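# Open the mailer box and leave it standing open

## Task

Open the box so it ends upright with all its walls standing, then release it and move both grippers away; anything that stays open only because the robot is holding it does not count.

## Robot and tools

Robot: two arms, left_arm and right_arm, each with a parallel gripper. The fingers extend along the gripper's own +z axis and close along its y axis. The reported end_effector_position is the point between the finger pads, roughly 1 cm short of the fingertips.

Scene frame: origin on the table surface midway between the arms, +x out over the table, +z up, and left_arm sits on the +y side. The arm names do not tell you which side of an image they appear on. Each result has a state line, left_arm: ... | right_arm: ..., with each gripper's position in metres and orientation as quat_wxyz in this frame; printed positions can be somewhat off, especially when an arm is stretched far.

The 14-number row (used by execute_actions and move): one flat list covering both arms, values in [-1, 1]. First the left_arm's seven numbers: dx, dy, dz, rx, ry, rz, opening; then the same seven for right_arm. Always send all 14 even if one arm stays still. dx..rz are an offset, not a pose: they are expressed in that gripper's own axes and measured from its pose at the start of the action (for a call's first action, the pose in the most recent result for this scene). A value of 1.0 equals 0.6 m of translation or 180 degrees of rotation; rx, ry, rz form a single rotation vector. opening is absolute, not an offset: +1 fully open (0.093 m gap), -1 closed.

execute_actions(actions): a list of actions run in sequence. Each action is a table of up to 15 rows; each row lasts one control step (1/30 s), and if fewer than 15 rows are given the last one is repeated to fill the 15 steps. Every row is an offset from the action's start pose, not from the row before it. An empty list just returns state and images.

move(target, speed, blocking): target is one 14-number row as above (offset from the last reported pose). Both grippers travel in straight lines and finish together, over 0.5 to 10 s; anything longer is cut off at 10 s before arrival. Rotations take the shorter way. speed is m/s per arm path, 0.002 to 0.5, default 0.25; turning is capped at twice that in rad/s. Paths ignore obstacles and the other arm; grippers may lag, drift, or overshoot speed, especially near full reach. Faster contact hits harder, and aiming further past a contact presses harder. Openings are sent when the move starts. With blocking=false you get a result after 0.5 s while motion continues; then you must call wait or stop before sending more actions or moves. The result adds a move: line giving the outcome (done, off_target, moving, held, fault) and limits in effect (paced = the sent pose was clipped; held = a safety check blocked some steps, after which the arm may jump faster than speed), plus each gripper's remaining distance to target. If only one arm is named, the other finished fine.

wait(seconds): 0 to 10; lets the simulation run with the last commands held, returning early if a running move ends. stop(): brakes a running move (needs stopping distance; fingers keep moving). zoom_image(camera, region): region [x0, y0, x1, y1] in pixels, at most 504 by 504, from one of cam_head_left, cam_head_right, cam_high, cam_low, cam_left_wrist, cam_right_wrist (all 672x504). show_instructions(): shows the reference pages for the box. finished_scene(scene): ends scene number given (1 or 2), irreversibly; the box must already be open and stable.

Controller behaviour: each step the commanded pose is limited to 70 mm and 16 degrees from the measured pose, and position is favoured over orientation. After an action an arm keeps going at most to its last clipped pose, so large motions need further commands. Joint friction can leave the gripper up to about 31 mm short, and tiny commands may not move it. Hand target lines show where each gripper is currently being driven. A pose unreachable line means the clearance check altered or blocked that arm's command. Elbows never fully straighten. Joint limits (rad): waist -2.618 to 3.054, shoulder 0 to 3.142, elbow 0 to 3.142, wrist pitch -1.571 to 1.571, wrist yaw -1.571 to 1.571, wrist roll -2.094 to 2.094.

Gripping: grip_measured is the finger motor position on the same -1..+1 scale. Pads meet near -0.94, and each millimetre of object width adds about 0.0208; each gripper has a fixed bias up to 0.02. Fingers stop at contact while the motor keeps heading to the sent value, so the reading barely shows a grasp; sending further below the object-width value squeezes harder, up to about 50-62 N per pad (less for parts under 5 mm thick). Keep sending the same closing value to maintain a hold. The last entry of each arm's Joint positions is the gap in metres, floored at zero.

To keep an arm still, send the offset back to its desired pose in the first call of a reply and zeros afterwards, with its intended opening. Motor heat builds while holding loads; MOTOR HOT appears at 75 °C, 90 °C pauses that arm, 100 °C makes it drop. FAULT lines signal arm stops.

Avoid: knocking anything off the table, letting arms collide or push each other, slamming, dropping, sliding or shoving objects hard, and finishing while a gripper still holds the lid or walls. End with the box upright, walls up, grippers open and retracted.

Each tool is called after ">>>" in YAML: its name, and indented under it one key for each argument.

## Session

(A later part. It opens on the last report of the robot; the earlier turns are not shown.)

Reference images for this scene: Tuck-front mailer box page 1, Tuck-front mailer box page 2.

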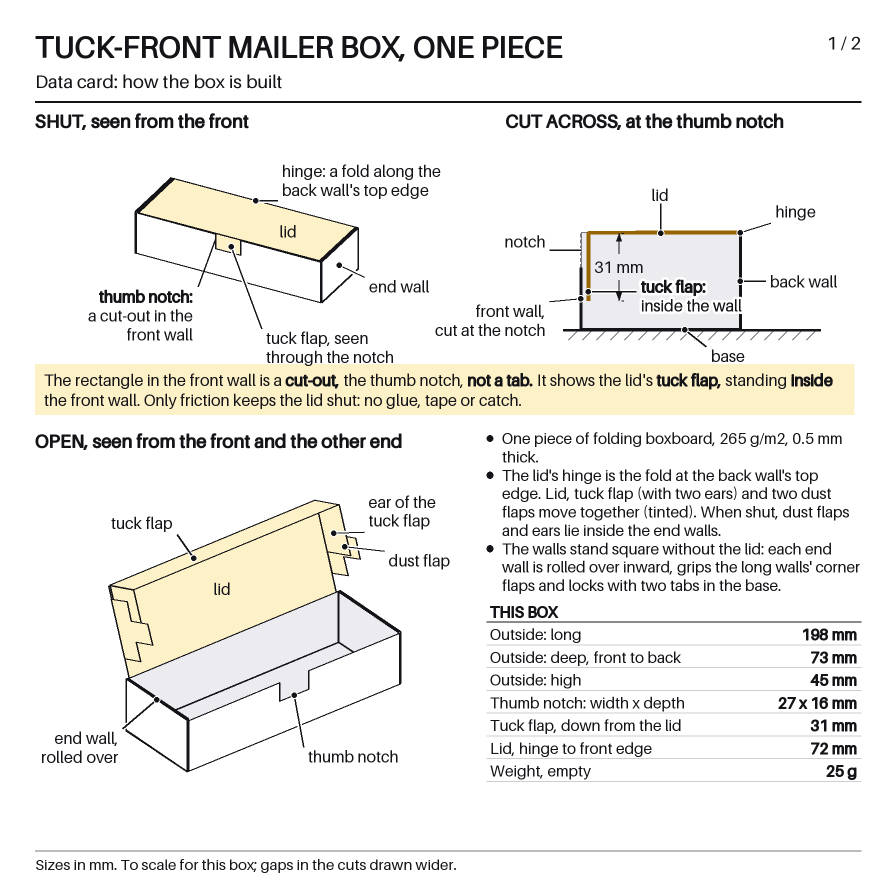

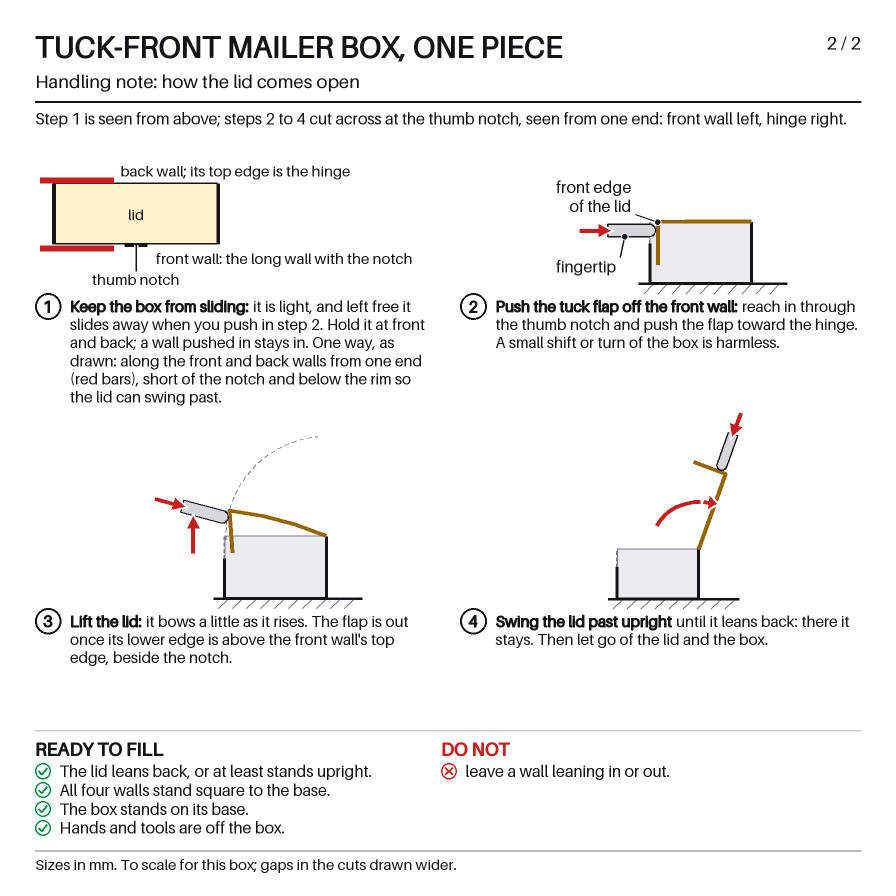

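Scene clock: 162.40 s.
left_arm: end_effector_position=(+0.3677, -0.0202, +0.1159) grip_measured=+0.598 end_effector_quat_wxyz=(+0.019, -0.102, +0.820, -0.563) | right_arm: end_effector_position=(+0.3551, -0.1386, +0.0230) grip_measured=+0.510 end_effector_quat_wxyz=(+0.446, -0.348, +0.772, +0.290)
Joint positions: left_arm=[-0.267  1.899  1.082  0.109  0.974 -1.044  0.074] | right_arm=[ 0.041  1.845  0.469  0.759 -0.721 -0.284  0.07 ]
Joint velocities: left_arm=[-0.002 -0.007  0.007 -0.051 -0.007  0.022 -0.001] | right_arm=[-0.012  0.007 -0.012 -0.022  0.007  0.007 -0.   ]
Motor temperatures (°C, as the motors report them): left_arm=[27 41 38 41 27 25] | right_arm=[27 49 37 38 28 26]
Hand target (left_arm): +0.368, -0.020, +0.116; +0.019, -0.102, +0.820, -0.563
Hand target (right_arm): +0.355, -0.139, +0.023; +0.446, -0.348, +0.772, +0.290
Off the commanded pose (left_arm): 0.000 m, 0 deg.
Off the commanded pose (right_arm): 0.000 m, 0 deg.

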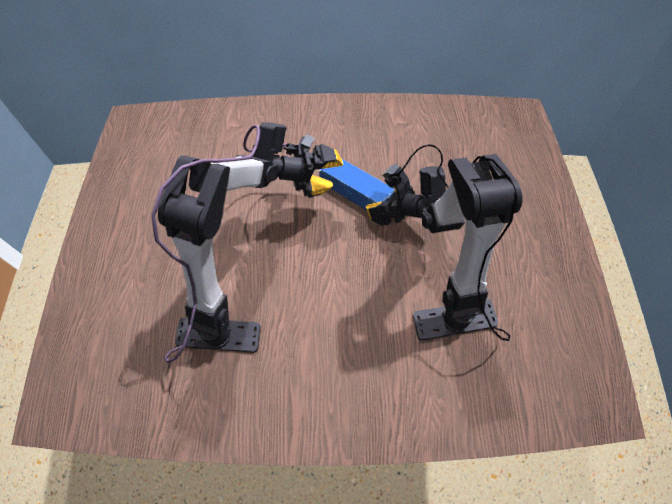

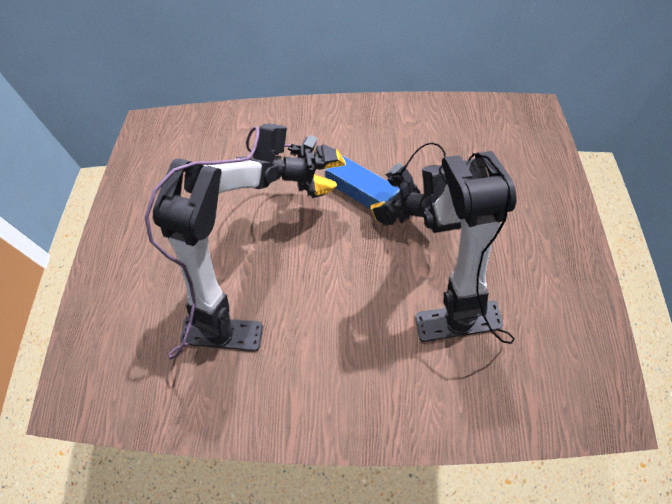

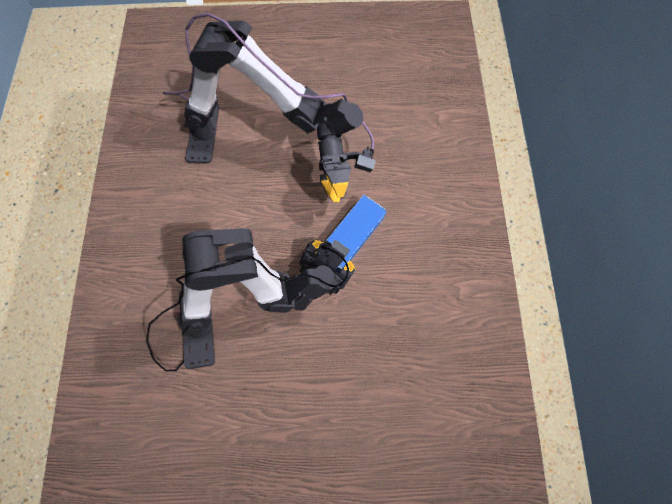

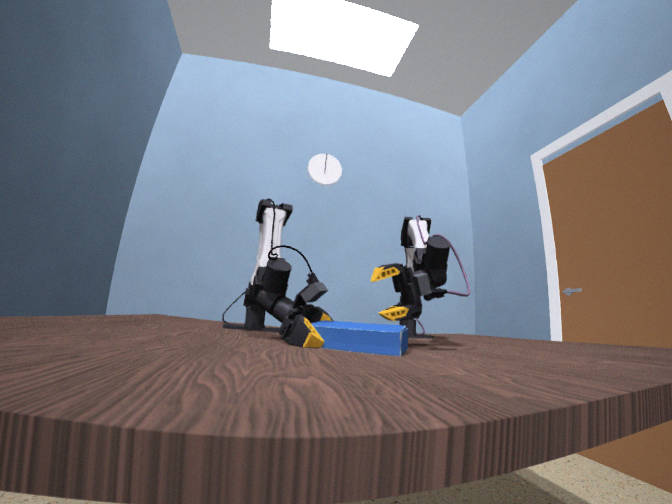

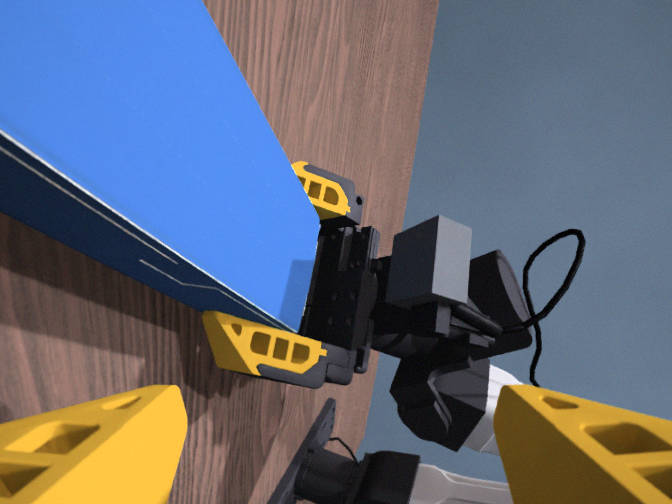

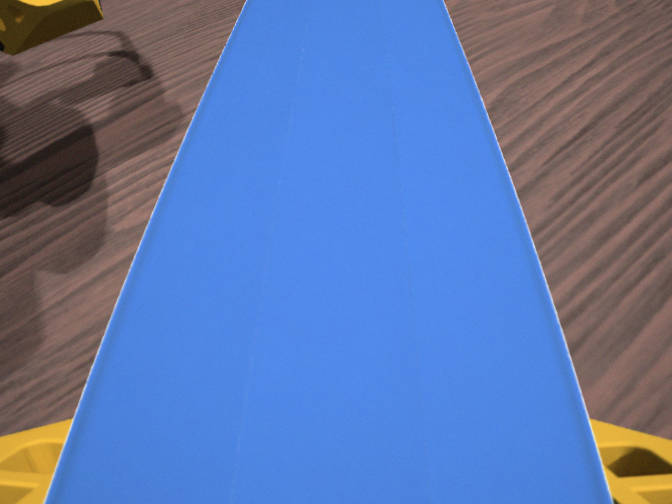

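>>> move:
  target: [0,0,0,0,0,0,0.98,0,-0.04,0.02,0.07,0,0.035,0.5]
  speed: 0.04

>>> execute_actions:
  actions:
    - [[0,0,0,0,0,0,0.98,0,0,0,0,0,0,0.7]]
    - [[0,0,0,0,0,0,0.98,0.018,0,-0.016,0,0,0,0.7]]
    - [[0,0,0,0,0,0,0.98,0,0,0,0,0,0,0.5]]

Scene clock: 168.80 s.
left_arm: end_effector_position=(+0.3677, -0.0202, +0.1159) grip_measured=+0.978 end_effector_quat_wxyz=(+0.019, -0.102, +0.820, -0.563) | right_arm: end_effector_position=(+0.3840, -0.1441, +0.0237) grip_measured=+0.510 end_effector_quat_wxyz=(+0.477, -0.260, +0.808, +0.228)
Joint positions: left_arm=[-0.267  1.899  1.082  0.109  0.974 -1.044  0.092] | right_arm=[ 0.109  1.871  0.469  0.889 -0.455 -0.107  0.07 ]
Joint velocities: left_arm=[-0.007 -0.002 -0.007  0.081 -0.095 -0.066 -0.001] | right_arm=[ 0.017 -0.022  0.017 -0.007  0.037 -0.007 -0.   ]
Motor temperatures (°C, as the motors report them): left_arm=[27 41 38 40 27 25] | right_arm=[27 48 37 38 27 26]
Hand target (left_arm): +0.368, -0.020, +0.116; +0.019, -0.102, +0.820, -0.563
Hand target (right_arm): +0.380, -0.144, +0.015; +0.466, -0.253, +0.816, +0.229
Off the commanded pose (left_arm): 0.000 m, 0 deg.
Off the commanded pose (right_arm): 0.010 m, 2 deg.
move: done

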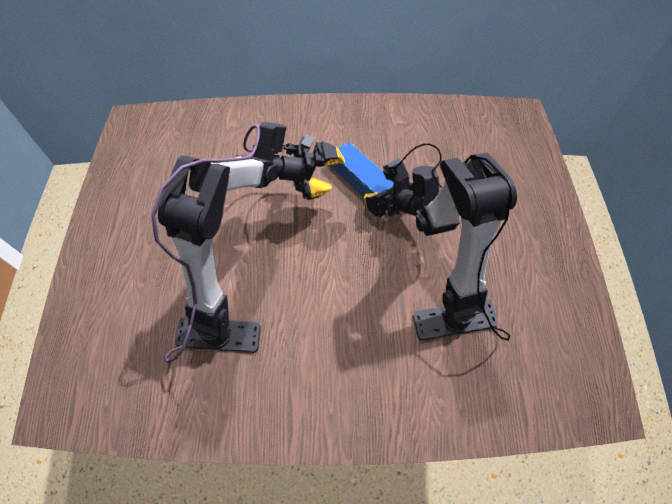

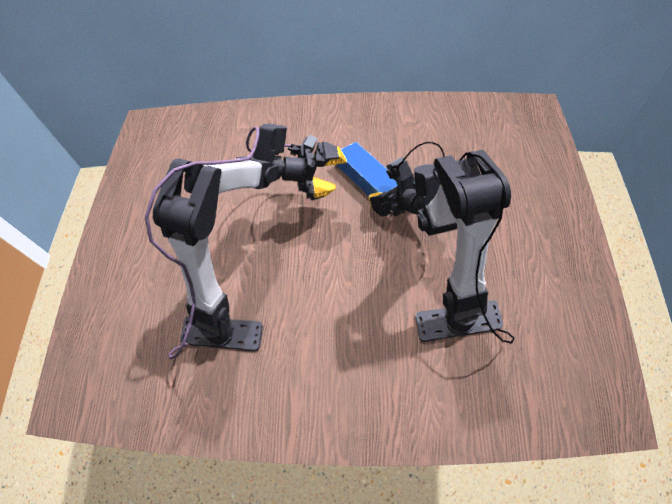

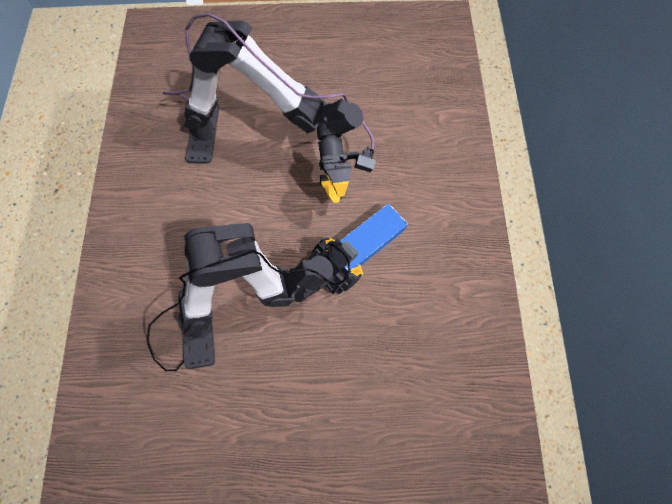

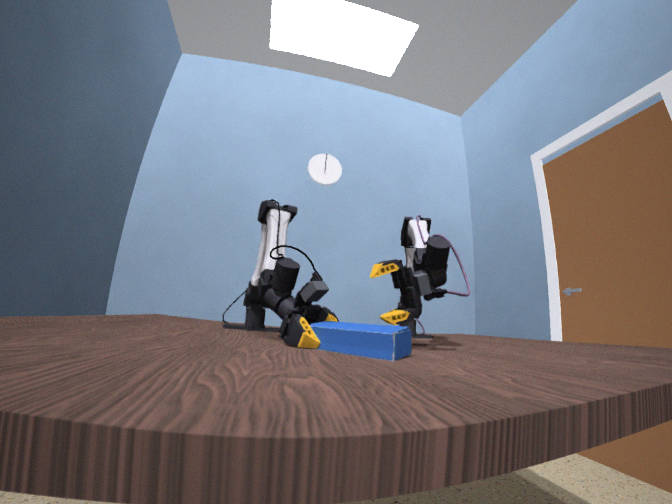

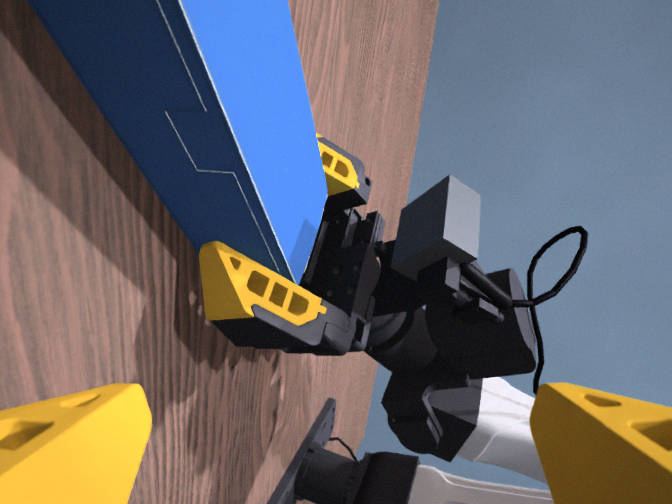

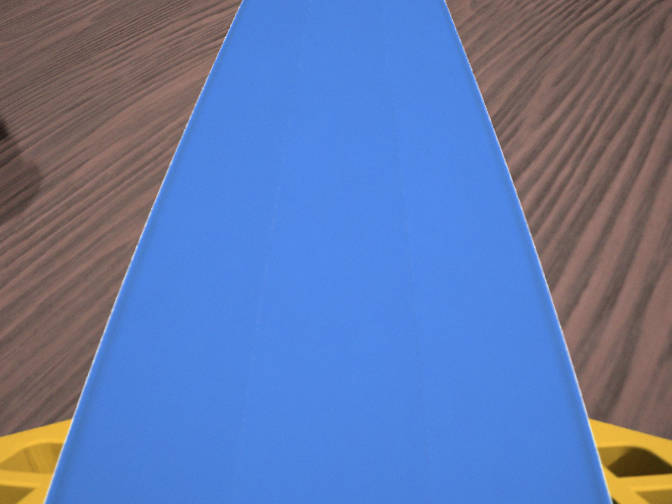

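Scene clock: 170.30 s.
left_arm: end_effector_position=(+0.3677, -0.0202, +0.1159) grip_measured=+0.978 end_effector_quat_wxyz=(+0.019, -0.102, +0.820, -0.563) | right_arm: end_effector_position=(+0.3796, -0.1479, +0.0231) grip_measured=+0.510 end_effector_quat_wxyz=(+0.481, -0.260, +0.805, +0.229)
Joint positions: left_arm=[-0.267  1.899  1.082  0.109  0.974 -1.044  0.092] | right_arm=[ 0.098  1.871  0.443  0.922 -0.467 -0.111  0.07 ]
Joint velocities: left_arm=[ 0.012  0.007 -0.002 -0.066  0.051  0.022  0.001] | right_arm=[-0.007 -0.002 -0.002  0.007  0.037  0.007 -0.   ]
Motor temperatures (°C, as the motors report them): left_arm=[27 41 38 40 27 25] | right_arm=[27 48 37 38 27 26]
Hand target (left_arm): +0.368, -0.020, +0.116; +0.019, -0.102, +0.820, -0.563
Hand target (right_arm): +0.380, -0.148, +0.023; +0.481, -0.260, +0.805, +0.229
Off the commanded pose (left_arm): 0.000 m, 0 deg.
Off the commanded pose (right_arm): 0.000 m, 0 deg.

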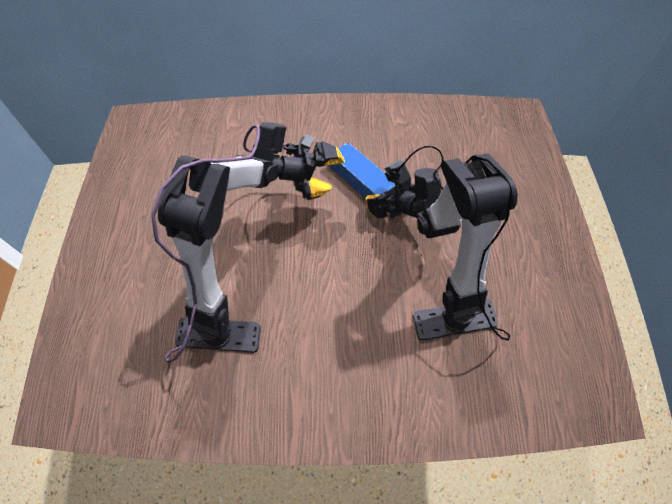

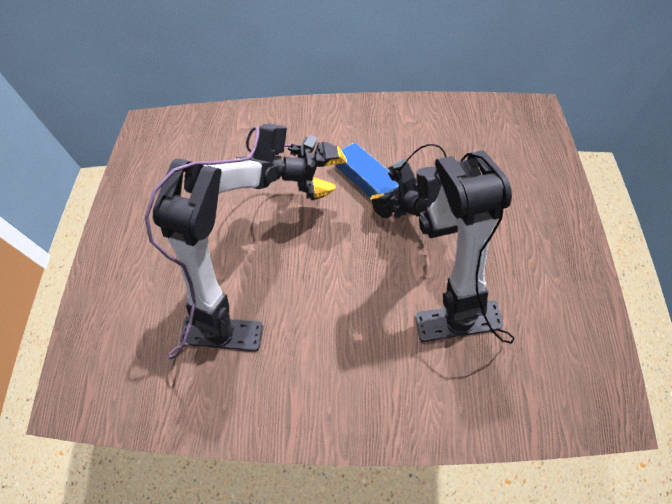

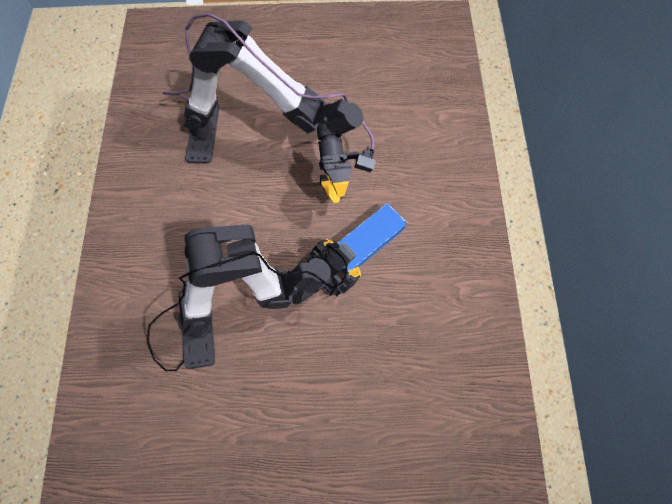

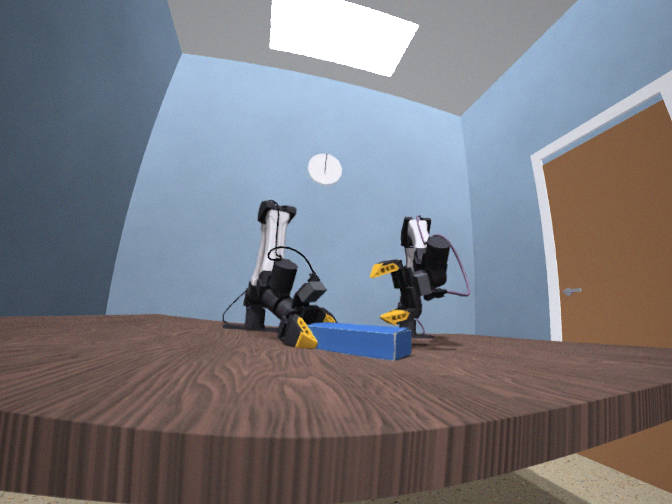

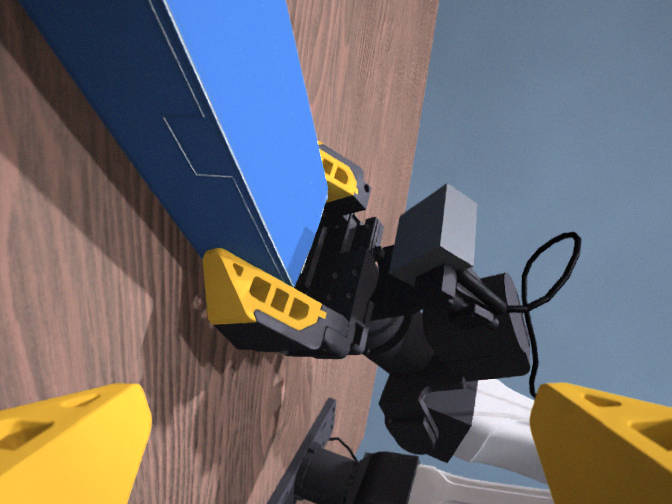

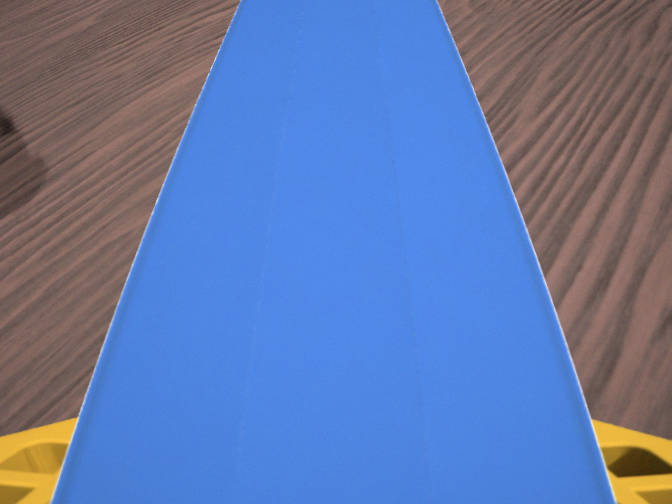

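>>> execute_actions:
  actions:
    - [[0,0,0,0,0,0,0.98,0,0,0,0,0,0,0.72]]
    - [[0,0,0,0,0,0,0.98,0.005,0,0,0,0,-0.045,0.72]]
    - [[0,0,0,0,0,0,0.98,0,0,0,0,0,0,0.5]]

>>> move:
  target: [-0.07,0.017,0.087,0,-0.03,0.025,0.98,0,0,0,0,0,0,0.5]
  speed: 0.05

Scene clock: 177.30 s.
left_arm: end_effector_position=(+0.3677, -0.0202, +0.1159) grip_measured=+0.978 end_effector_quat_wxyz=(+0.019, -0.102, +0.820, -0.563) | right_arm: end_effector_position=(+0.3797, -0.1478, +0.0232) grip_measured=+0.509 end_effector_quat_wxyz=(+0.495, -0.310, +0.787, +0.198)
Joint positions: left_arm=[-0.267  1.899  1.082  0.109  0.974 -1.044  0.092] | right_arm=[ 0.098  1.871  0.443  0.923 -0.467 -0.238  0.07 ]
Joint velocities: left_arm=[-0.012 -0.027 -0.002 -0.022 -0.007 -0.095  0.   ] | right_arm=[ 0.017  0.007 -0.002 -0.022 -0.022 -0.051  0.001]
Motor temperatures (°C, as the motors report them): left_arm=[27 41 38 40 27 25] | right_arm=[27 48 37 39 27 26]
Hand target (left_arm): +0.368, -0.020, +0.116; +0.019, -0.102, +0.820, -0.563
Hand target (right_arm): +0.380, -0.148, +0.023; +0.495, -0.310, +0.787, +0.198
Off the commanded pose (left_arm): 0.000 m, 0 deg.
Off the commanded pose (right_arm): 0.000 m, 0 deg.

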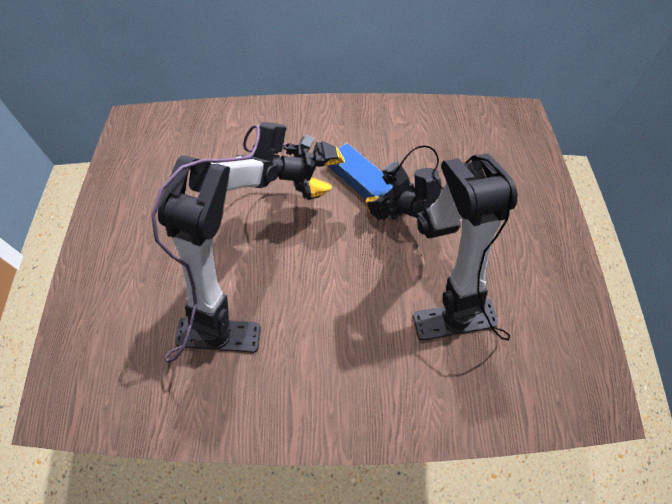

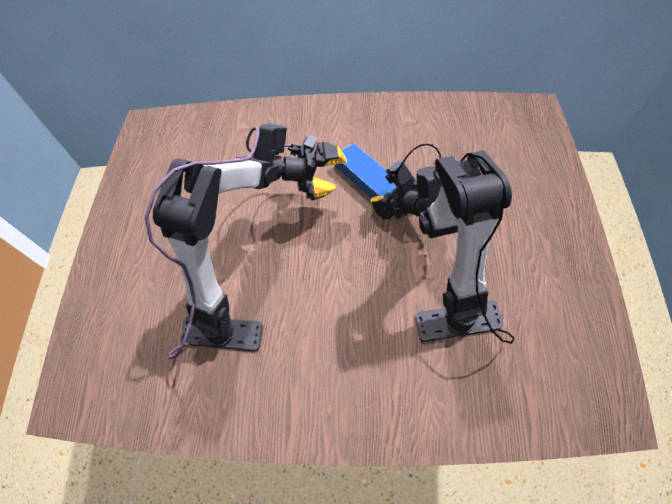

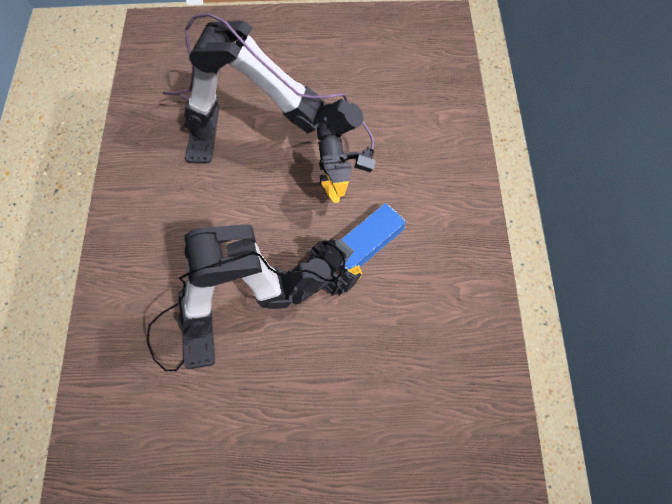

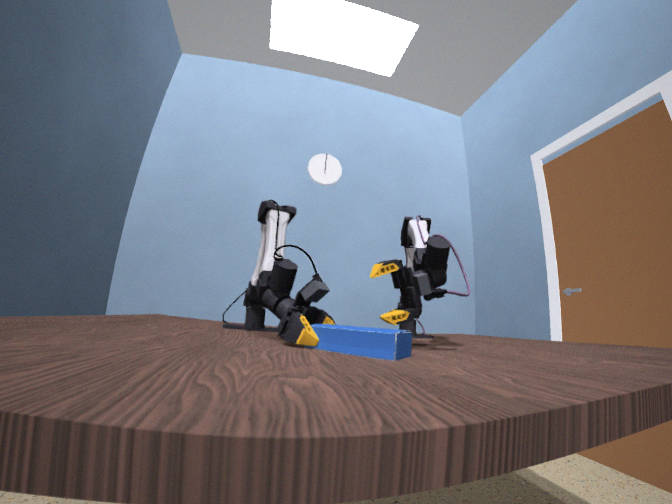

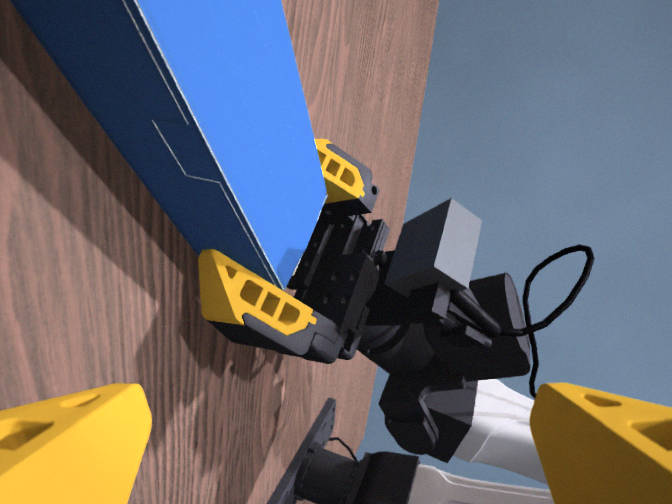

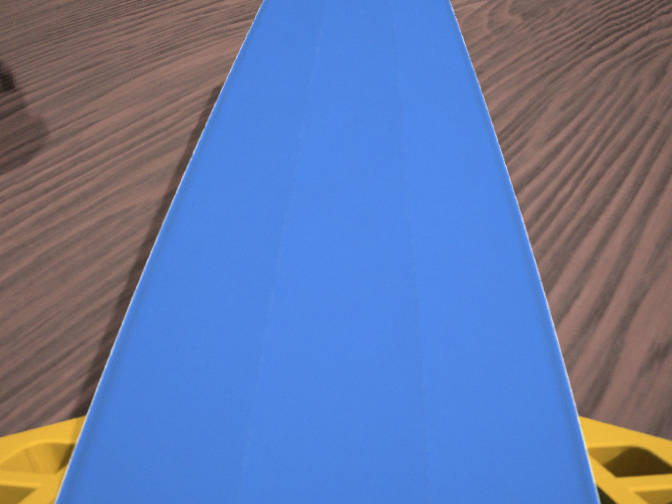

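Scene clock: 179.10 s.
left_arm: end_effector_position=(+0.4103, -0.0504, +0.0853) grip_measured=+0.978 end_effector_quat_wxyz=(+0.078, -0.099, +0.822, -0.555) | right_arm: end_effector_position=(+0.3797, -0.1478, +0.0232) grip_measured=+0.509 end_effector_quat_wxyz=(+0.495, -0.310, +0.787, +0.198)
Joint positions: left_arm=[-0.325  2.081  1.183  0.304  0.844 -1.083  0.092] | right_arm=[ 0.098  1.871  0.443  0.923 -0.467 -0.238  0.07 ]
Joint velocities: left_arm=[-0.007  0.012  0.012  0.022  0.022 -0.022 -0.   ] | right_arm=[-0.017 -0.007 -0.012  0.081  0.037 -0.051 -0.002]
Motor temperatures (°C, as the motors report them): left_arm=[27 41 38 40 27 25] | right_arm=[27 48 37 39 27 26]
Hand target (left_arm): +0.415, -0.057, +0.085; +0.080, -0.097, +0.821, -0.557
Hand target (right_arm): +0.380, -0.148, +0.023; +0.495, -0.310, +0.787, +0.198
Off the commanded pose (left_arm): 0.008 m, 0 deg.
Off the commanded pose (right_arm): 0.000 m, 0 deg.
move: done

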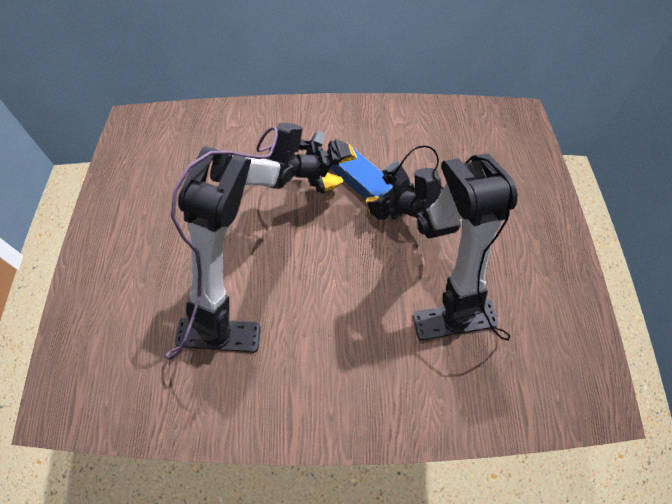

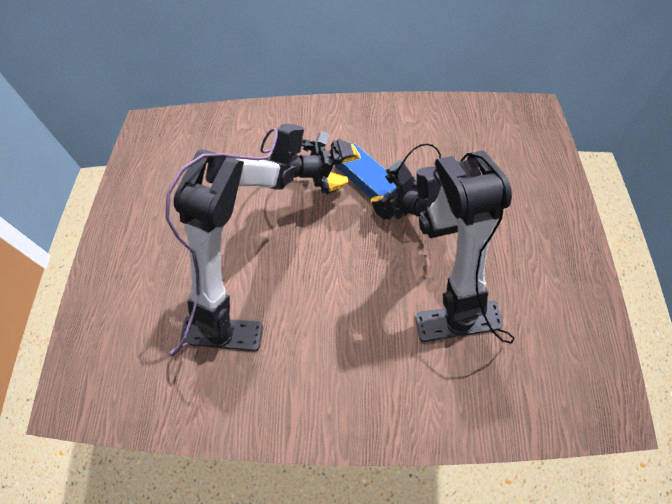

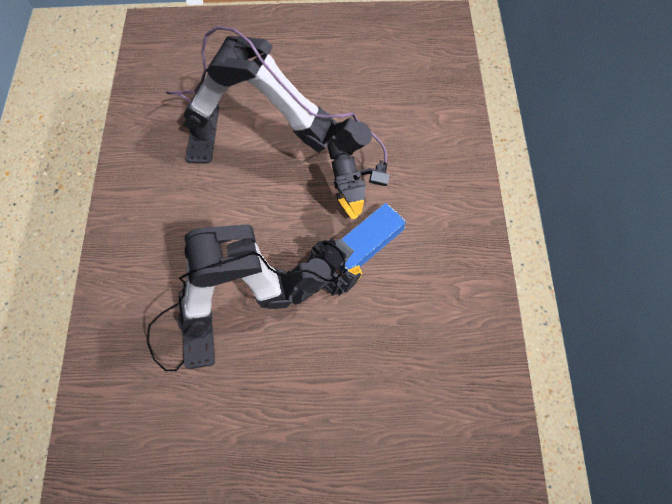

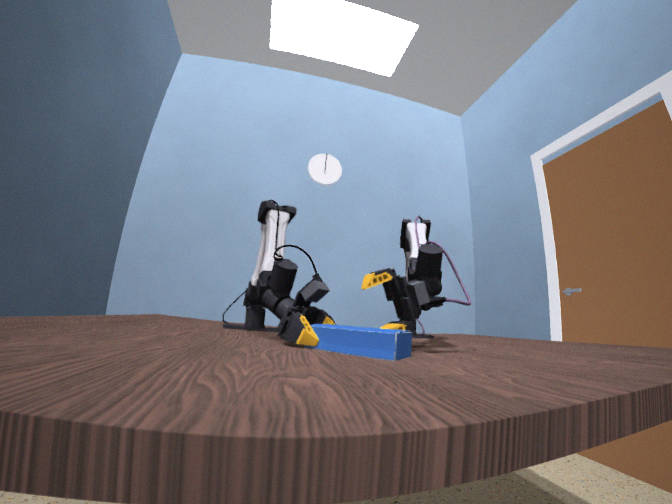

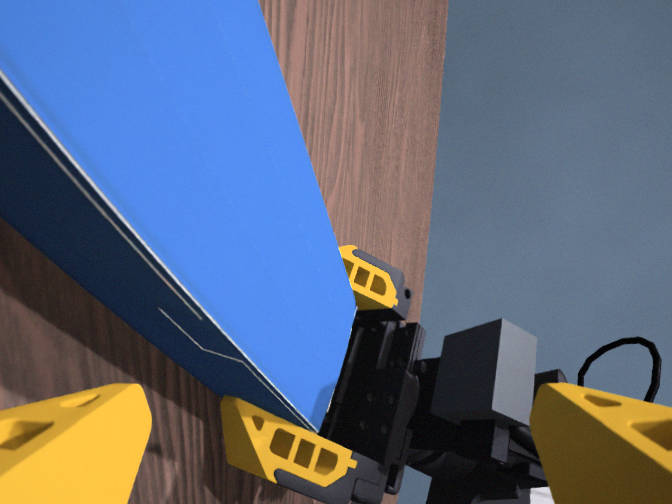

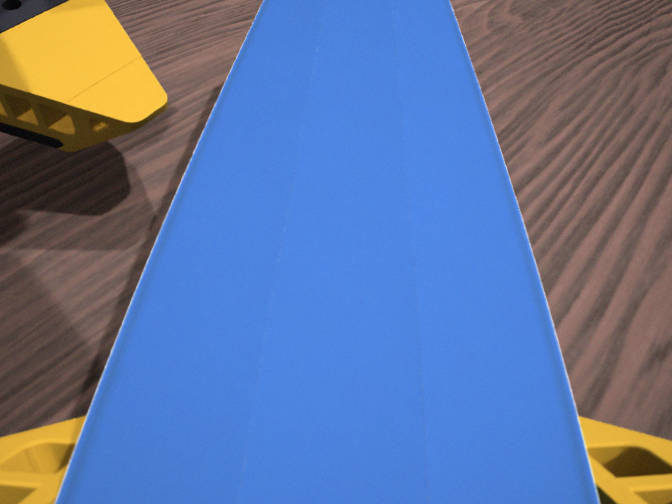

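>>> move:
  target: [0,-0.012,0.036,0,0,0,0.98,0,0,0,0,0,0,0.5]
  speed: 0.02

Scene clock: 181.87 s.
left_arm: end_effector_position=(+0.4113, -0.0657, +0.0852) grip_measured=+0.978 end_effector_quat_wxyz=(+0.077, -0.100, +0.823, -0.553) | right_arm: end_effector_position=(+0.3797, -0.1478, +0.0232) grip_measured=+0.509 end_effector_quat_wxyz=(+0.495, -0.310, +0.787, +0.198)
Joint positions: left_arm=[-0.359  2.102  1.214  0.307  0.814 -1.109  0.092] | right_arm=[ 0.098  1.871  0.443  0.923 -0.467 -0.238  0.07 ]
Joint velocities: left_arm=[-0.022  0.002 -0.012 -0.007  0.007  0.051 -0.001] | right_arm=[-0.002  0.012  0.007 -0.051  0.022 -0.066  0.001]
Motor temperatures (°C, as the motors report them): left_arm=[27 41 38 40 27 25] | right_arm=[27 48 37 39 27 26]
Hand target (left_arm): +0.416, -0.072, +0.084; +0.078, -0.099, +0.822, -0.555
Hand target (right_arm): +0.380, -0.148, +0.023; +0.495, -0.310, +0.787, +0.198
Off the commanded pose (left_arm): 0.008 m, 0 deg.
Off the commanded pose (right_arm): 0.000 m, 0 deg.
move: done

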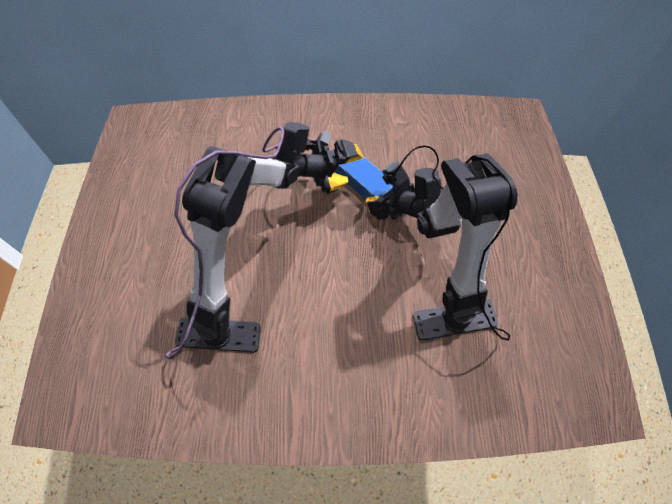

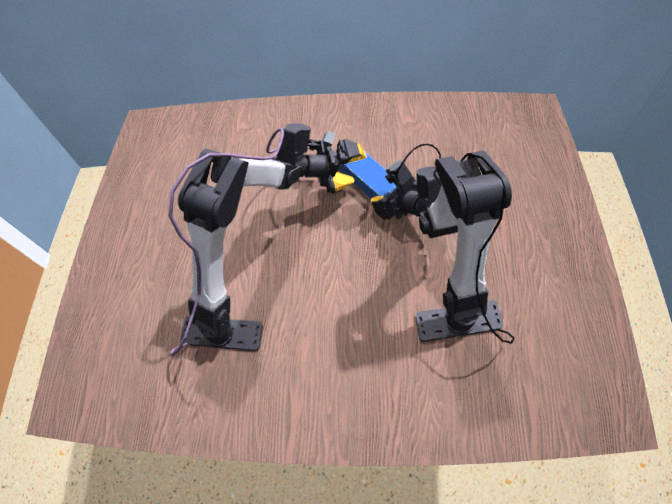

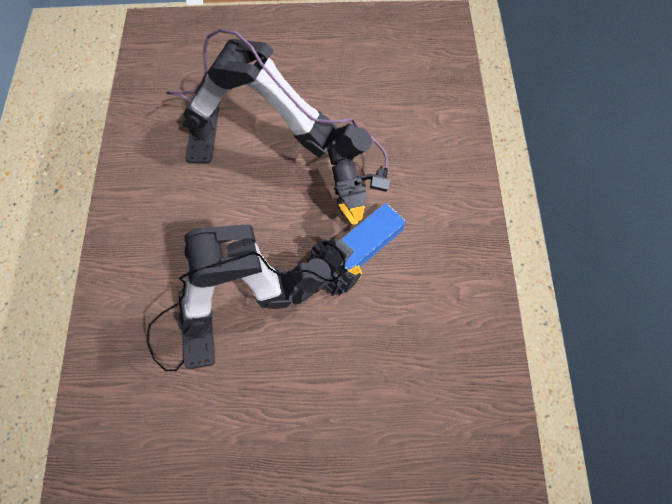

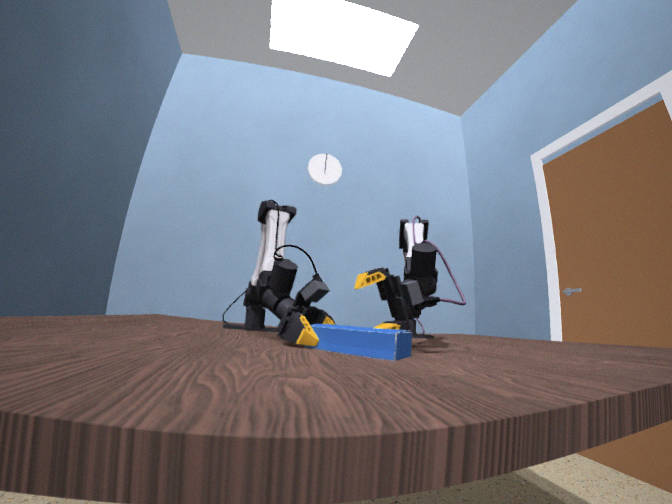

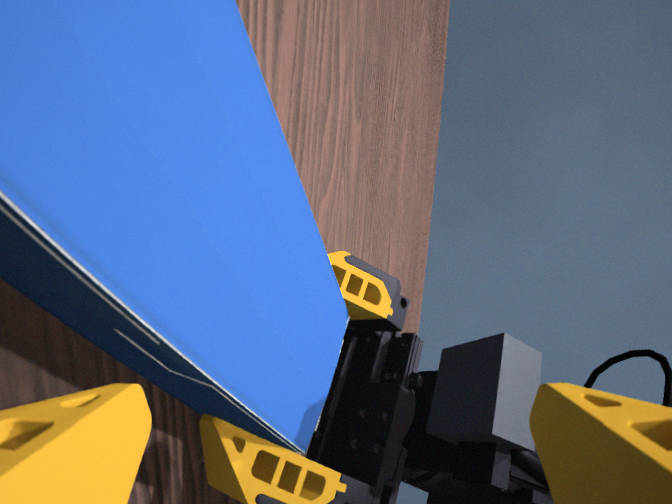

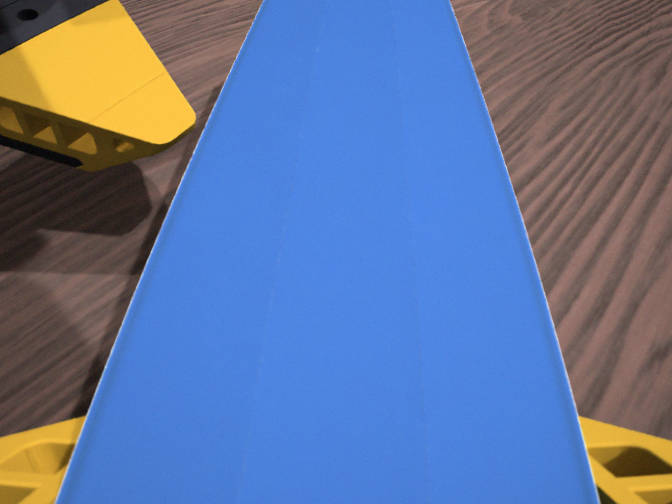

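>>> execute_actions:
  actions:
    - [[0,0,0.015,0,0,0,0.98,0,0.03,0,-0.025,0,0,0.5]]
    - [[-0.012,-0.01,0.012,0.006,-0.008,0.014,0.98,0,0.03,0,-0.025,0,0,0.5]]
    - [[-0.012,-0.01,0.012,0.006,-0.008,0.014,0.9,0,0.03,0,-0.025,0,0,0.5]]
    - [[-0.012,-0.01,0.012,0.006,-0.008,0.014,0.83,0,0.03,0,-0.025,0,0,0.5]]

Scene clock: 193.07 s.
left_arm: end_effector_position=(+0.4124, -0.0663, +0.0850) grip_measured=+0.832 end_effector_quat_wxyz=(+0.080, -0.103, +0.824, -0.552) | right_arm: end_effector_position=(+0.3752, -0.1421, +0.0235) grip_measured=+0.509 end_effector_quat_wxyz=(+0.490, -0.316, +0.784, +0.215)
Joint positions: left_arm=[-0.362  2.102  1.214  0.311  0.802 -1.114  0.085] | right_arm=[ 0.103  1.871  0.443  0.918 -0.498 -0.232  0.07 ]
Joint velocities: left_arm=[-0.002 -0.002 -0.012  0.007  0.007 -0.022  0.   ] | right_arm=[-0.002 -0.007 -0.007 -0.022  0.022 -0.066 -0.001]
Motor temperatures (°C, as the motors report them): left_arm=[27 41 39 40 27 25] | right_arm=[27 48 37 39 27 26]
Hand target (left_arm): +0.421, -0.073, +0.089; +0.102, -0.091, +0.819, -0.557
Hand target (right_arm): +0.362, -0.130, +0.024; +0.477, -0.336, +0.774, +0.244
Off the commanded pose (left_arm): 0.012 m, 3 deg.
Off the commanded pose (right_arm): 0.018 m, 5 deg.

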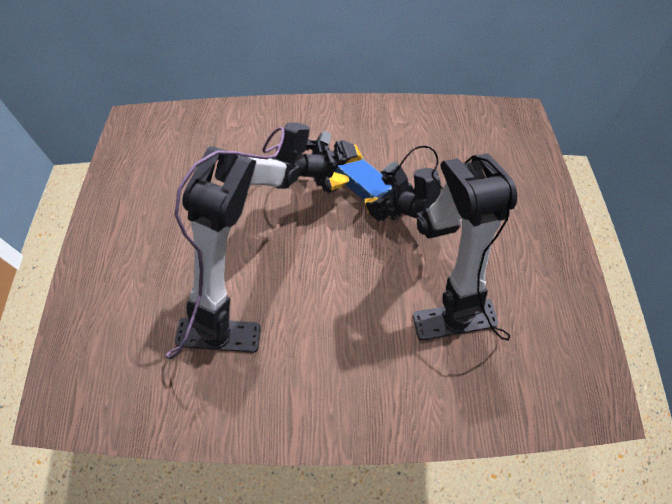

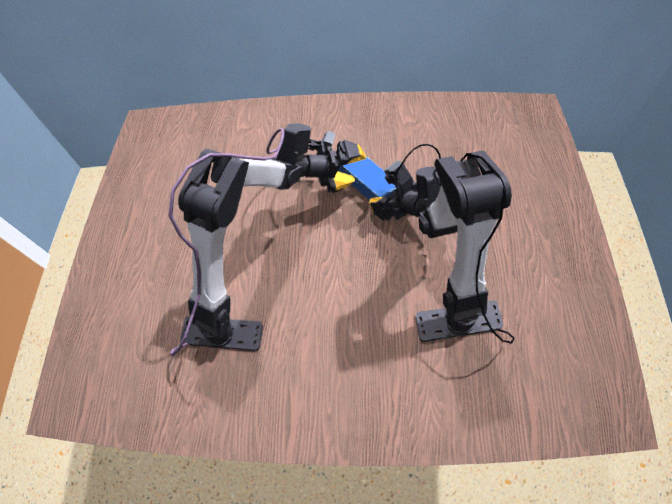

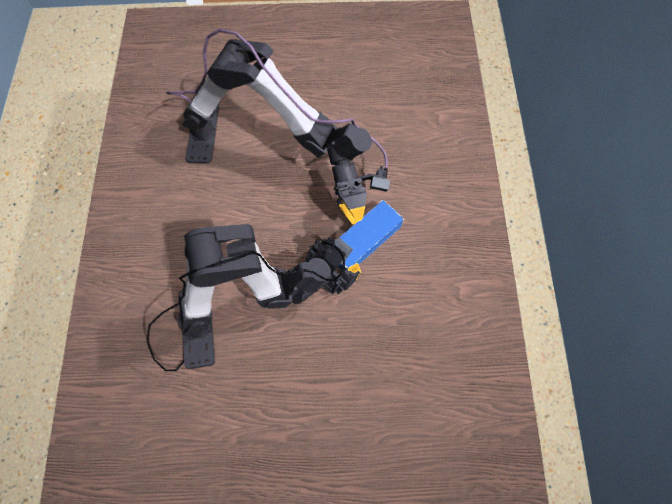

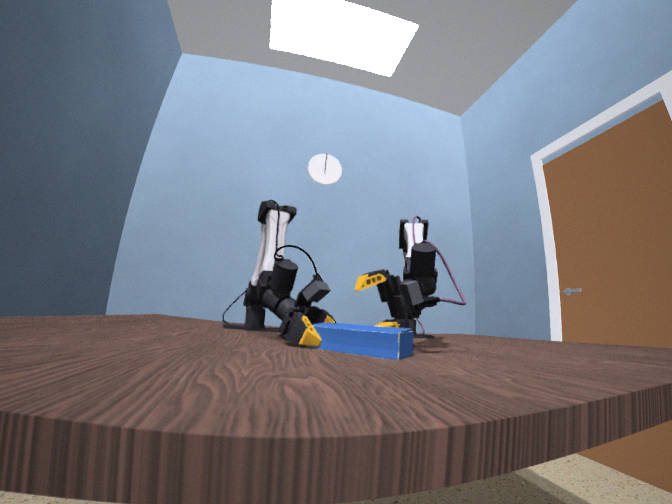

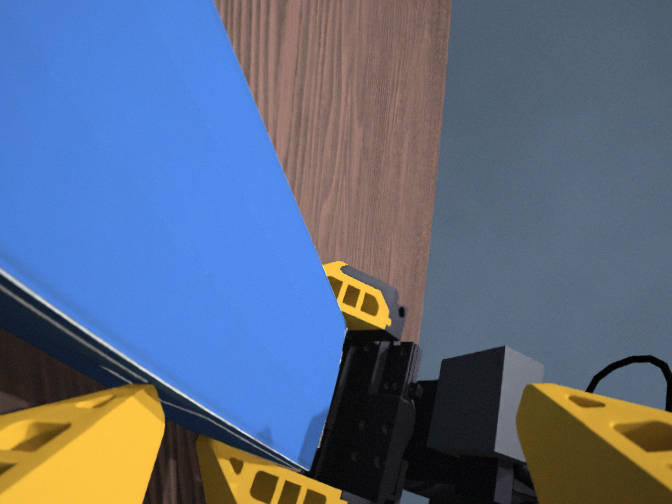

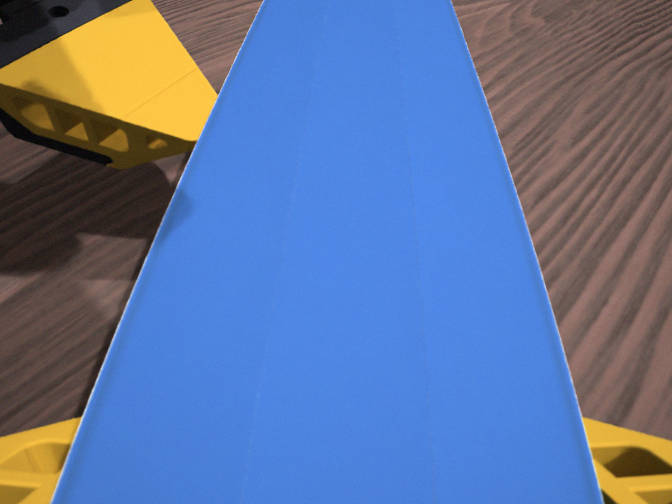

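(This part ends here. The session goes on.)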